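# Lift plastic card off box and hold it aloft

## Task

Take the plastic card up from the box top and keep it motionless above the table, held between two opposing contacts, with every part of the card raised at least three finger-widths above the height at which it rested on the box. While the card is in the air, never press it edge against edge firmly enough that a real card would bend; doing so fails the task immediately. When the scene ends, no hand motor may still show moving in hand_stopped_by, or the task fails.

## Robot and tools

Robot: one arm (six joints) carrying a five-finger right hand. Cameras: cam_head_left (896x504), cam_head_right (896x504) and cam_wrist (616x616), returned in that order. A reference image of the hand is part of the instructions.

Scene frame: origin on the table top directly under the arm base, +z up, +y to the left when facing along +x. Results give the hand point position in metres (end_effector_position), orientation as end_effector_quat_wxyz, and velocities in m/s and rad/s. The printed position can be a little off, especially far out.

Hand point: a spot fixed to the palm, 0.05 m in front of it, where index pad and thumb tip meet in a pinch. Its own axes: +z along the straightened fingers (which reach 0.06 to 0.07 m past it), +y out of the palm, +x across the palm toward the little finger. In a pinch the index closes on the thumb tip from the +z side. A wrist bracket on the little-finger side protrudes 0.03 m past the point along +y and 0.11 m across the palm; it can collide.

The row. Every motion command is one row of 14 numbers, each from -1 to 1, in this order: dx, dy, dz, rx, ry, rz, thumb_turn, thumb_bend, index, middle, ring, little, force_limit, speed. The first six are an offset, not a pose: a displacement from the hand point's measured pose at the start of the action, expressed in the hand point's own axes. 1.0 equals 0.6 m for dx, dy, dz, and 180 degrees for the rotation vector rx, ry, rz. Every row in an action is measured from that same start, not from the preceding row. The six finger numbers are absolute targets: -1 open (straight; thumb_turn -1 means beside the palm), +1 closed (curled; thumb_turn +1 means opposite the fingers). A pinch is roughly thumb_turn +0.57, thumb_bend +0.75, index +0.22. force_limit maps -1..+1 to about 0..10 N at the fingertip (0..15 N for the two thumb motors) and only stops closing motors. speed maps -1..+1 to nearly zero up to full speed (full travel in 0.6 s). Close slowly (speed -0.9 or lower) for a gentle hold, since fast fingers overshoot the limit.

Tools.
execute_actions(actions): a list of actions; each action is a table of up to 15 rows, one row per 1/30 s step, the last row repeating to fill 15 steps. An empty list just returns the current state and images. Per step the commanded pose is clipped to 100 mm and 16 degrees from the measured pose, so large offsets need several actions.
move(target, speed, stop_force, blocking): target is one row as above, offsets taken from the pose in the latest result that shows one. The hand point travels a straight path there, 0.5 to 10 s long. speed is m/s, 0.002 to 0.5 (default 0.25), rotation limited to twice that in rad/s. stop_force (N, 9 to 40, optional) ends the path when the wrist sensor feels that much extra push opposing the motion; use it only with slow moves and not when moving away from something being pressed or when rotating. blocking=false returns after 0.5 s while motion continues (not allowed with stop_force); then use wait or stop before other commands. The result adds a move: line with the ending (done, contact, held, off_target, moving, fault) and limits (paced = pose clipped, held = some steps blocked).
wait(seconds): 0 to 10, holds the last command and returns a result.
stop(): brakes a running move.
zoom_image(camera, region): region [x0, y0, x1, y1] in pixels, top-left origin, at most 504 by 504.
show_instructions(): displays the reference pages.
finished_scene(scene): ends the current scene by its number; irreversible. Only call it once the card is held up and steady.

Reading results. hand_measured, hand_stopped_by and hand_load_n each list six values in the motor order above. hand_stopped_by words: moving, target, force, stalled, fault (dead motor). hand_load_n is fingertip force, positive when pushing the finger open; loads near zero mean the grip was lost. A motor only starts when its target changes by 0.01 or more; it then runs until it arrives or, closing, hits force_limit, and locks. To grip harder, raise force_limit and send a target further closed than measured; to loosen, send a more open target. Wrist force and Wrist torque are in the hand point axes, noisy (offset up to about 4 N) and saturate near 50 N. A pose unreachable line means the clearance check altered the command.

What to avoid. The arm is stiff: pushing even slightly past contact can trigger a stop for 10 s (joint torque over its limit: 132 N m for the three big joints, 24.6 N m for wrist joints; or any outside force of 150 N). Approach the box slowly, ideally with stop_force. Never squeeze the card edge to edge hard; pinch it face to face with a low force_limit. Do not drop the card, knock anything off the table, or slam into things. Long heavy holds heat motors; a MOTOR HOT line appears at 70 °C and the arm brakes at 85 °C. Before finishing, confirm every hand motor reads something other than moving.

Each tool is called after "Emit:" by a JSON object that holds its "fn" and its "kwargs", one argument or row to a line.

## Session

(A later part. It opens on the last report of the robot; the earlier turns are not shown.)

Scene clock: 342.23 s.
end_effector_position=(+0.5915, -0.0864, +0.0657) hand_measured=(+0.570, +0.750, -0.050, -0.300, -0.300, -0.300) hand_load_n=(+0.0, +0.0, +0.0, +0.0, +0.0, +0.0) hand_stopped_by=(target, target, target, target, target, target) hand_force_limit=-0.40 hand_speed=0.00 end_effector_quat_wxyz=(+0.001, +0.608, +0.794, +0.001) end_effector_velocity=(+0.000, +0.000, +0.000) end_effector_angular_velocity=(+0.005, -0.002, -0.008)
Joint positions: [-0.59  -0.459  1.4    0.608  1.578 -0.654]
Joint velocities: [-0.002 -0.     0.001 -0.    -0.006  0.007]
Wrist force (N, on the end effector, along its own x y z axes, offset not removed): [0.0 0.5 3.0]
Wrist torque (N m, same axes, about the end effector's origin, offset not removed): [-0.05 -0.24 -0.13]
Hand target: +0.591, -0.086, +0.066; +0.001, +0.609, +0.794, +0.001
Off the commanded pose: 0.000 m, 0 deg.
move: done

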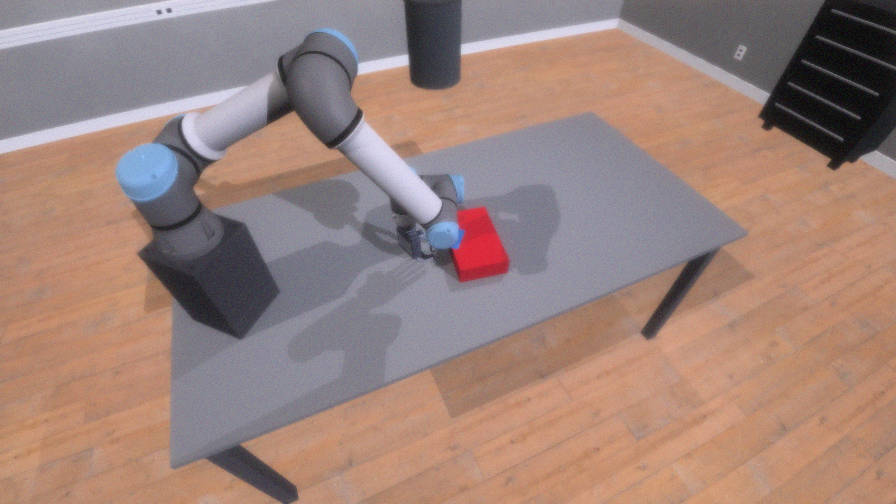

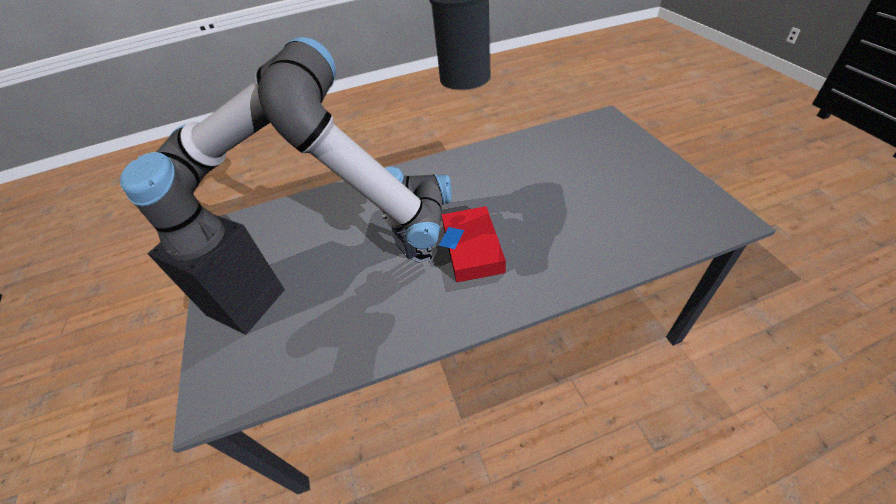

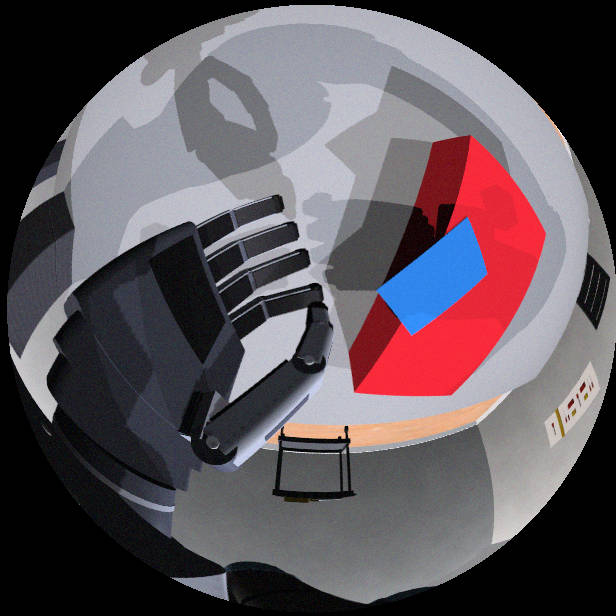

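Emit:
{"fn": "move", "kwargs": {
  "target": [0.0,0.0912,0.0,0,0,0,0.57,0.75,-0.05,-0.3,-0.3,-0.3,-0.4,0.0],
  "speed": 0.12
}}

Scene clock: 407.80 s.
end_effector_position=(+0.6441, -0.0723, +0.0657) hand_measured=(+0.570, +0.750, -0.050, -0.300, -0.300, -0.300) hand_load_n=(+0.0, +0.0, +0.0, +0.0, +0.0, +0.0) hand_stopped_by=(target, target, target, target, target, target) hand_force_limit=-0.40 hand_speed=0.00 end_effector_quat_wxyz=(+0.001, +0.608, +0.794, +0.001) end_effector_velocity=(+0.002, -0.000, +0.001) end_effector_angular_velocity=(-0.001, -0.000, +0.000)
Joint positions: [-0.531 -0.378  1.193  0.736  1.579 -0.595]
Joint velocities: [ 0.001  0.002 -0.008  0.006  0.001  0.001]
Wrist force (N, on the end effector, along its own x y z axes, offset not removed): [2.3 0.8 2.1]
Wrist torque (N m, same axes, about the end effector's origin, offset not removed): [-0.03 -0.46 0.06]
Hand target: +0.644, -0.072, +0.066; +0.001, +0.608, +0.794, +0.001
Off the commanded pose: 0.000 m, 0 deg.
move: done

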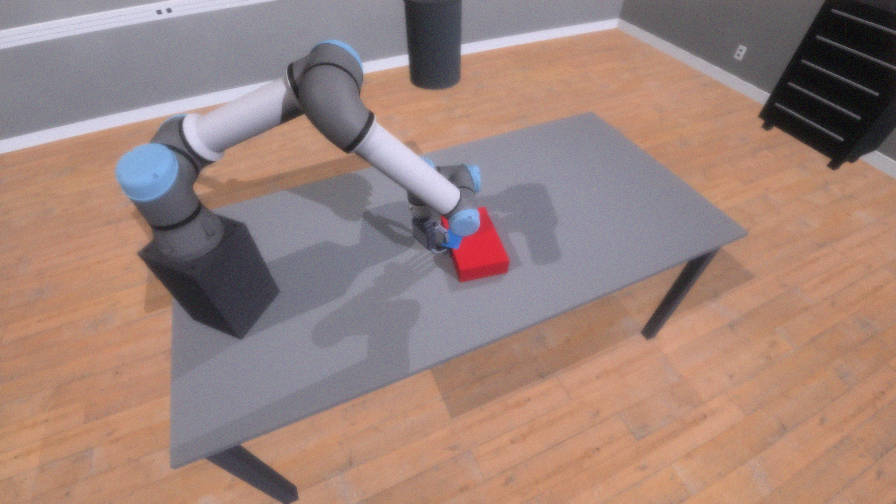

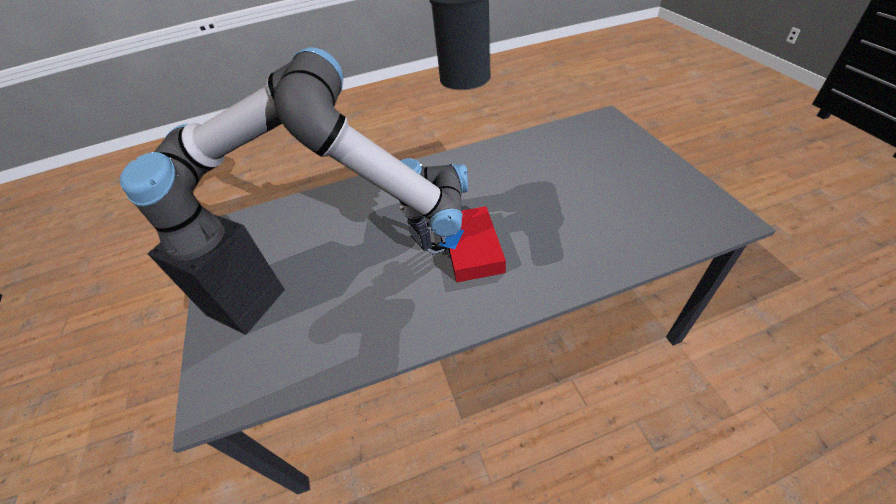

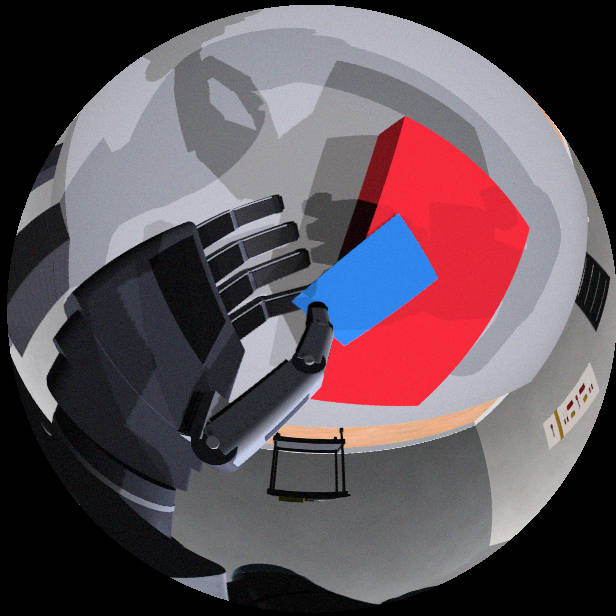

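Emit:
{"fn": "zoom_image", "kwargs": {
  "camera": "cam_wrist",
  "region": [250, 200, 450, 380]
}}

Emit:
{"fn": "zoom_image", "kwargs": {
  "camera": "cam_head_left",
  "region": [410, 210, 480, 270]
}}

Region (250, 200, 450, 380) of cam_wrist's 616x616 image, scaled by 2.520, with more detail than that image has; it fills the top 454 rows of this view, and the rest is white.

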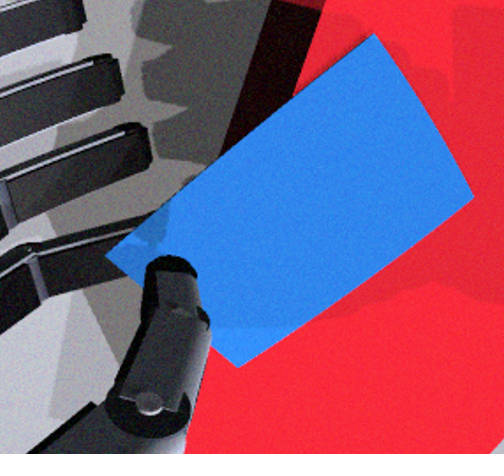

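Region (410, 210, 480, 270) of cam_head_left's 896x504 image, scaled by 7.200, with more detail than that image has; it fills the top 432 rows of this view, and the rest is white.

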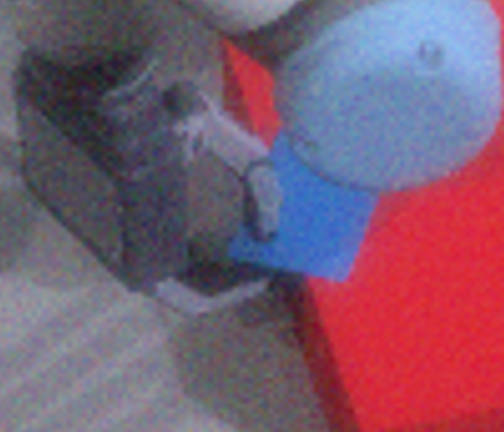

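Emit:
{"fn": "execute_actions", "kwargs": {
  "actions": [
    [[0.0002,0.0002,0.0004,0,0,0,0.57,0.75,0.1,-0.3,-0.3,-0.3,0.0,-0.68],[0.0005,0.0005,0.001,0,0,0,0.57,0.75,0.1,-0.3,-0.3,-0.3,0.0,-0.68],[0.0009,0.0009,0.0018,0,0,0,0.57,0.75,0.1,-0.3,-0.3,-0.3,0.0,-0.68],[0.0013,0.0013,0.0027,0,0,0,0.57,0.75,0.1,-0.3,-0.3,-0.3,0.0,-0.68],[0.0017,0.0017,0.0036,0,0,0,0.57,0.75,0.1,-0.3,-0.3,-0.3,0.0,-0.68],[0.0021,0.002,0.0044,0,0,0,0.57,0.75,0.1,-0.3,-0.3,-0.3,0.0,-0.68],[0.0024,0.0022,0.005,0,0,0,0.57,0.75,0.1,-0.3,-0.3,-0.3,0.0,-0.68],[0.0025,0.0023,0.0053,0,0,0,0.57,0.75,0.1,-0.3,-0.3,-0.3,0.0,-0.68],[0.0025,0.0023,0.0053,0,0,0,0.57,0.75,0.1,-0.3,-0.3,-0.3,0.0,-0.68],[0.0025,0.0023,0.0053,0,0,0,0.57,0.75,0.4,-0.3,-0.3,-0.3,0.0,-0.88]]
  ]
}}

Scene clock: 423.70 s.
end_effector_position=(+0.6450, -0.0705, +0.0627) hand_measured=(+0.570, +0.750, +0.108, -0.300, -0.300, -0.300) hand_load_n=(+0.0, +0.0, +0.0, +0.0, +0.0, +0.0) hand_stopped_by=(target, target, moving, target, target, target) hand_force_limit=0.00 hand_speed=-0.88 end_effector_quat_wxyz=(+0.001, +0.608, +0.794, +0.001) end_effector_velocity=(+0.001, +0.001, +0.000) end_effector_angular_velocity=(-0.001, -0.001, +0.002)
Joint positions: [-0.528 -0.371  1.187  0.735  1.579 -0.592]
Joint velocities: [ 0.002  0.    -0.002  0.001  0.    -0.001]
Wrist force (N, on the end effector, along its own x y z axes, offset not removed): [2.2 0.0 -1.9]
Wrist torque (N m, same axes, about the end effector's origin, offset not removed): [0.15 -0.35 0.10]
Hand target: +0.645, -0.070, +0.063; +0.001, +0.608, +0.794, +0.001
Off the commanded pose: 0.000 m, 0 deg.

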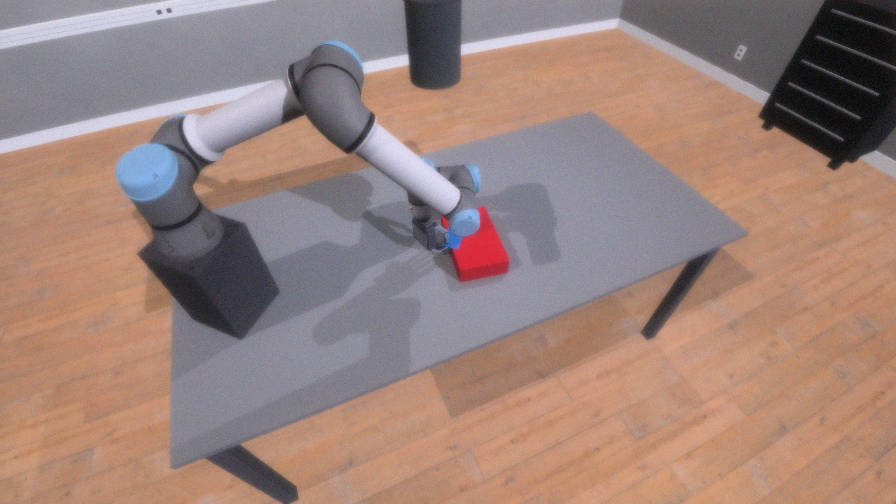

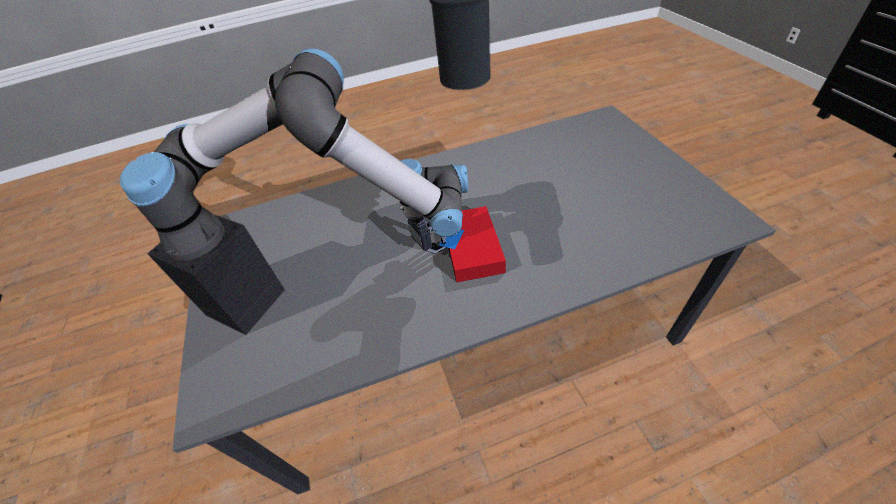

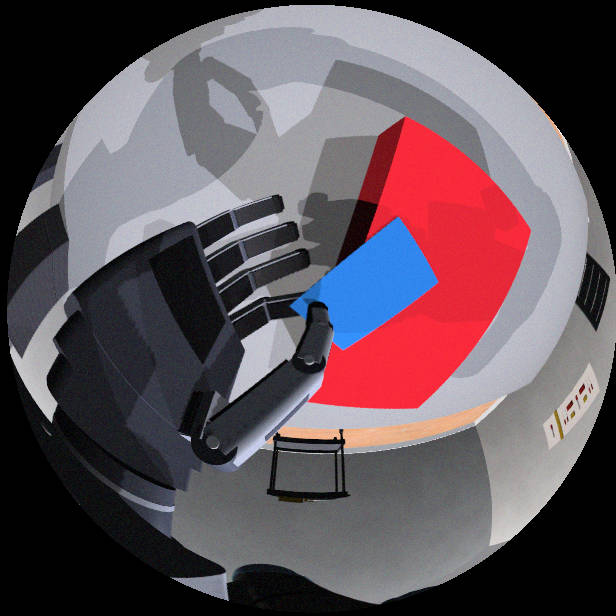

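Emit:
{"fn": "execute_actions", "kwargs": {
  "actions": []
}}

Scene clock: 426.47 s.
end_effector_position=(+0.6451, -0.0705, +0.0626) hand_measured=(+0.570, +0.750, +0.218, -0.300, -0.300, -0.300) hand_load_n=(+0.0, +0.5, +6.5, +0.0, +0.0, +0.0) hand_stopped_by=(target, target, force, target, target, target) hand_force_limit=0.00 hand_speed=-0.88 end_effector_quat_wxyz=(+0.001, +0.608, +0.794, +0.001) end_effector_velocity=(-0.000, -0.001, -0.001) end_effector_angular_velocity=(-0.001, -0.000, -0.001)
Joint positions: [-0.528 -0.371  1.187  0.735  1.579 -0.591]
Joint velocities: [-0.001  0.001 -0.    -0.001  0.001  0.   ]
Wrist force (N, on the end effector, along its own x y z axes, offset not removed): [0.7 0.8 1.9]
Wrist torque (N m, same axes, about the end effector's origin, offset not removed): [0.05 -0.28 -0.05]
Hand target: +0.645, -0.070, +0.063; +0.001, +0.608, +0.794, +0.001
Off the commanded pose: 0.000 m, 0 deg.

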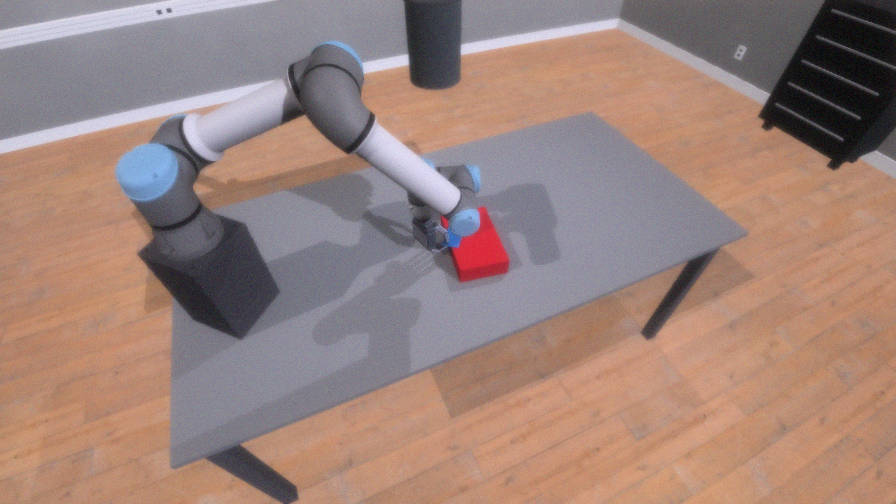

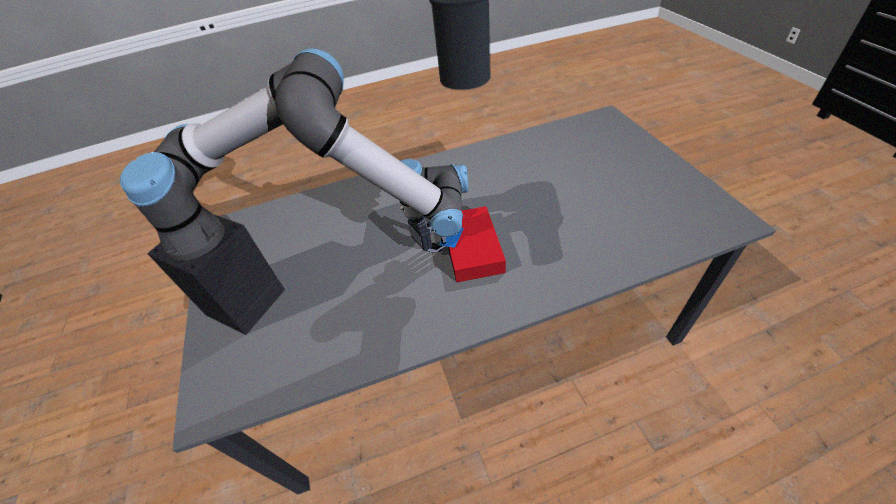

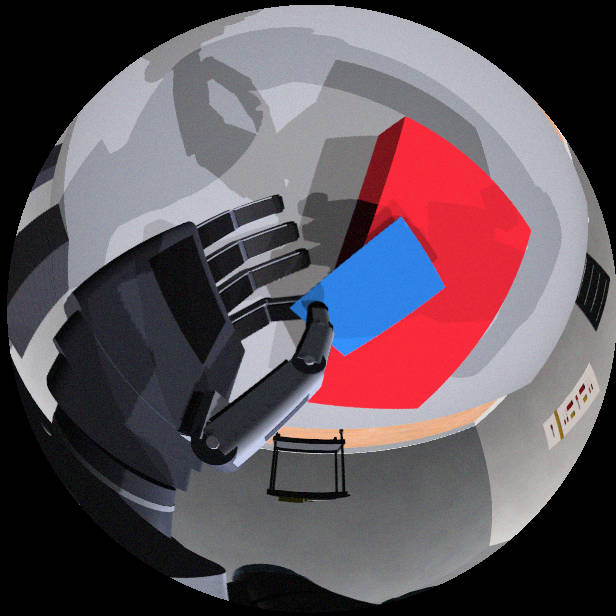

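Emit:
{"fn": "move", "kwargs": {
  "target": [0,-0.02,-0.155,0,0,0,0.57,0.75,0.4,-0.3,-0.3,-0.3,0.0,-0.88],
  "speed": 0.22
}}

Scene clock: 429.53 s.
end_effector_position=(+0.6334, -0.0735, +0.1554) hand_measured=(+0.570, +0.750, +0.218, -0.300, -0.300, -0.300) hand_load_n=(+0.0, +0.5, +6.5, +0.0, +0.0, +0.0) hand_stopped_by=(target, target, force, target, target, target) hand_force_limit=0.00 hand_speed=-0.88 end_effector_quat_wxyz=(+0.001, +0.608, +0.794, +0.001) end_effector_velocity=(-0.001, -0.000, +0.002) end_effector_angular_velocity=(+0.001, +0.001, -0.002)
Joint positions: [-0.538 -0.556  1.292  0.815  1.579 -0.602]
Joint velocities: [-0.001 -0.003  0.002  0.002 -0.001  0.001]
Wrist force (N, on the end effector, along its own x y z axes, offset not removed): [1.1 1.4 0.9]
Wrist torque (N m, same axes, about the end effector's origin, offset not removed): [0.12 -0.24 0.08]
Hand target: +0.633, -0.073, +0.156; +0.001, +0.608, +0.794, +0.001
Off the commanded pose: 0.000 m, 0 deg.
move: done

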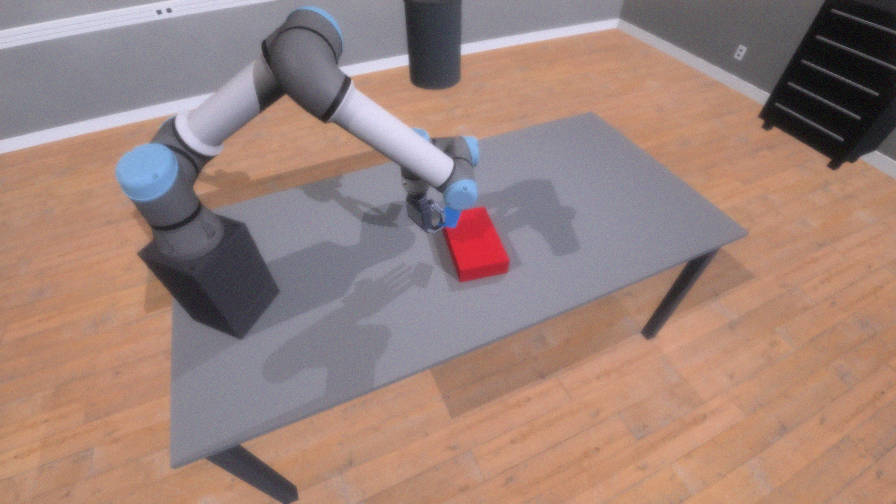

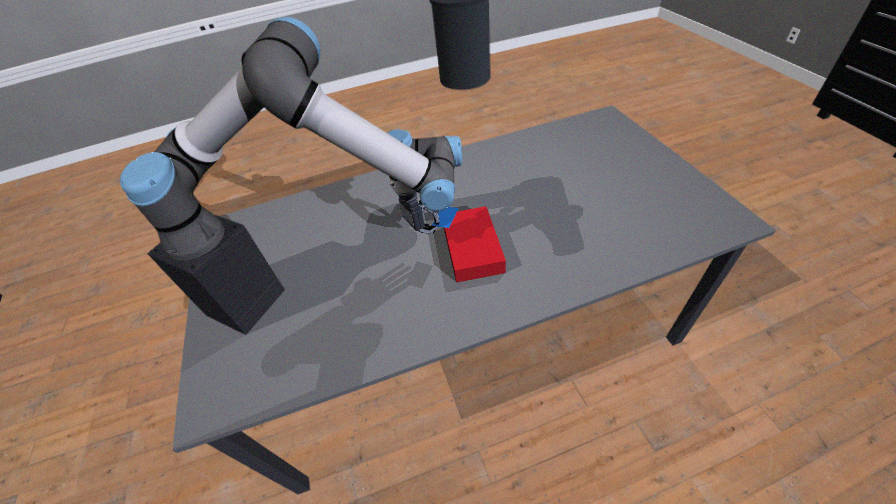

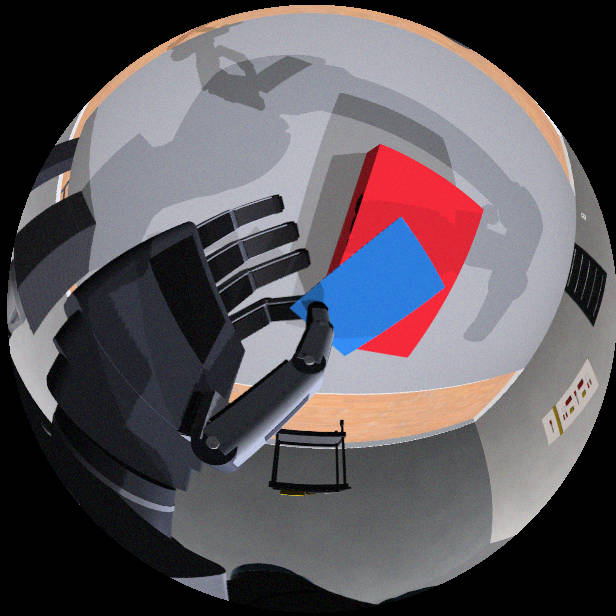

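The card is up about 93 mm and sits in the same place in the grip. I'll check once more that it's holding still before I finish.

Emit:
{"fn": "execute_actions", "kwargs": {
  "actions": []
}}

Scene clock: 431.10 s.
end_effector_position=(+0.6334, -0.0735, +0.1556) hand_measured=(+0.570, +0.750, +0.218, -0.300, -0.300, -0.300) hand_load_n=(+0.0, +0.5, +6.5, +0.0, +0.0, +0.0) hand_stopped_by=(target, target, force, target, target, target) hand_force_limit=0.00 hand_speed=-0.88 end_effector_quat_wxyz=(+0.001, +0.608, +0.794, +0.001) end_effector_velocity=(-0.000, +0.000, -0.000) end_effector_angular_velocity=(-0.000, +0.000, +0.000)
Joint positions: [-0.538 -0.556  1.292  0.815  1.579 -0.602]
Joint velocities: [ 0.     0.001  0.    -0.     0.     0.   ]
Wrist force (N, on the end effector, along its own x y z axes, offset not removed): [-1.6 2.5 0.4]
Wrist torque (N m, same axes, about the end effector's origin, offset not removed): [0.35 0.17 0.01]
Hand target: +0.633, -0.073, +0.156; +0.001, +0.608, +0.794, +0.001
Off the commanded pose: 0.000 m, 0 deg.

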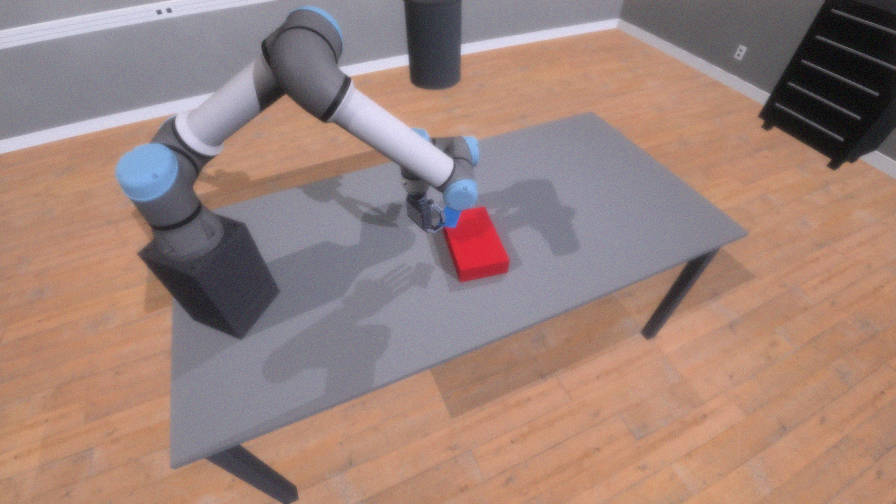

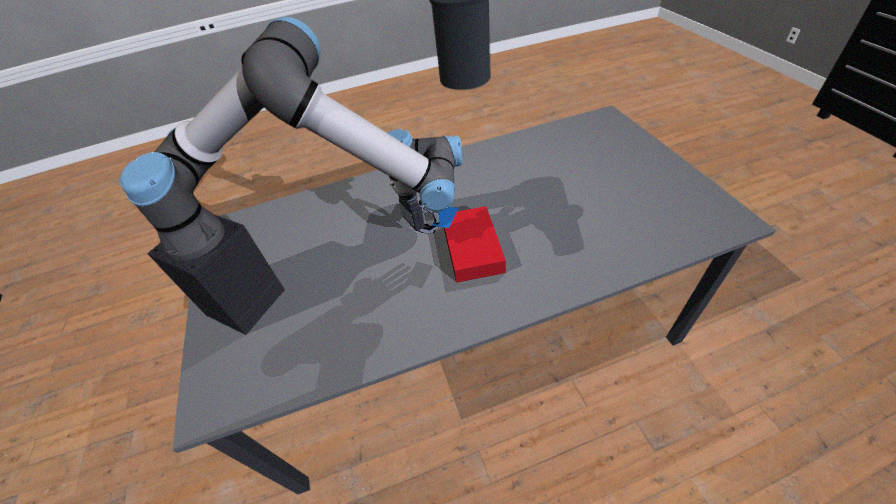

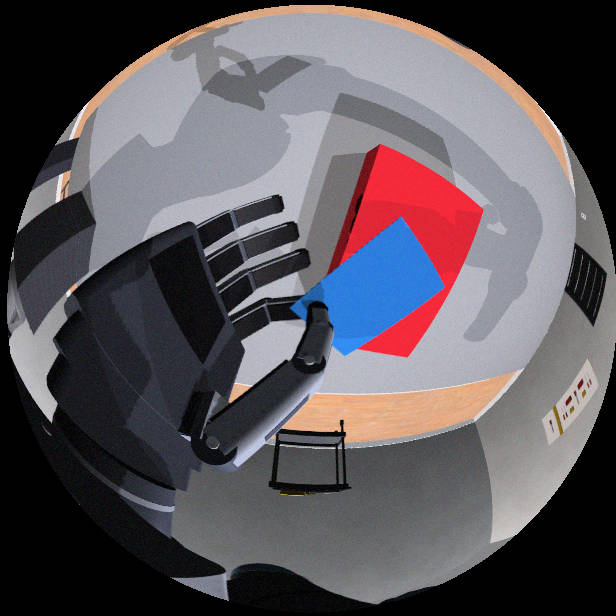

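Emit:
{"fn": "finished_scene", "kwargs": {
  "scene": 2
}}

The scene is finished: the task was done.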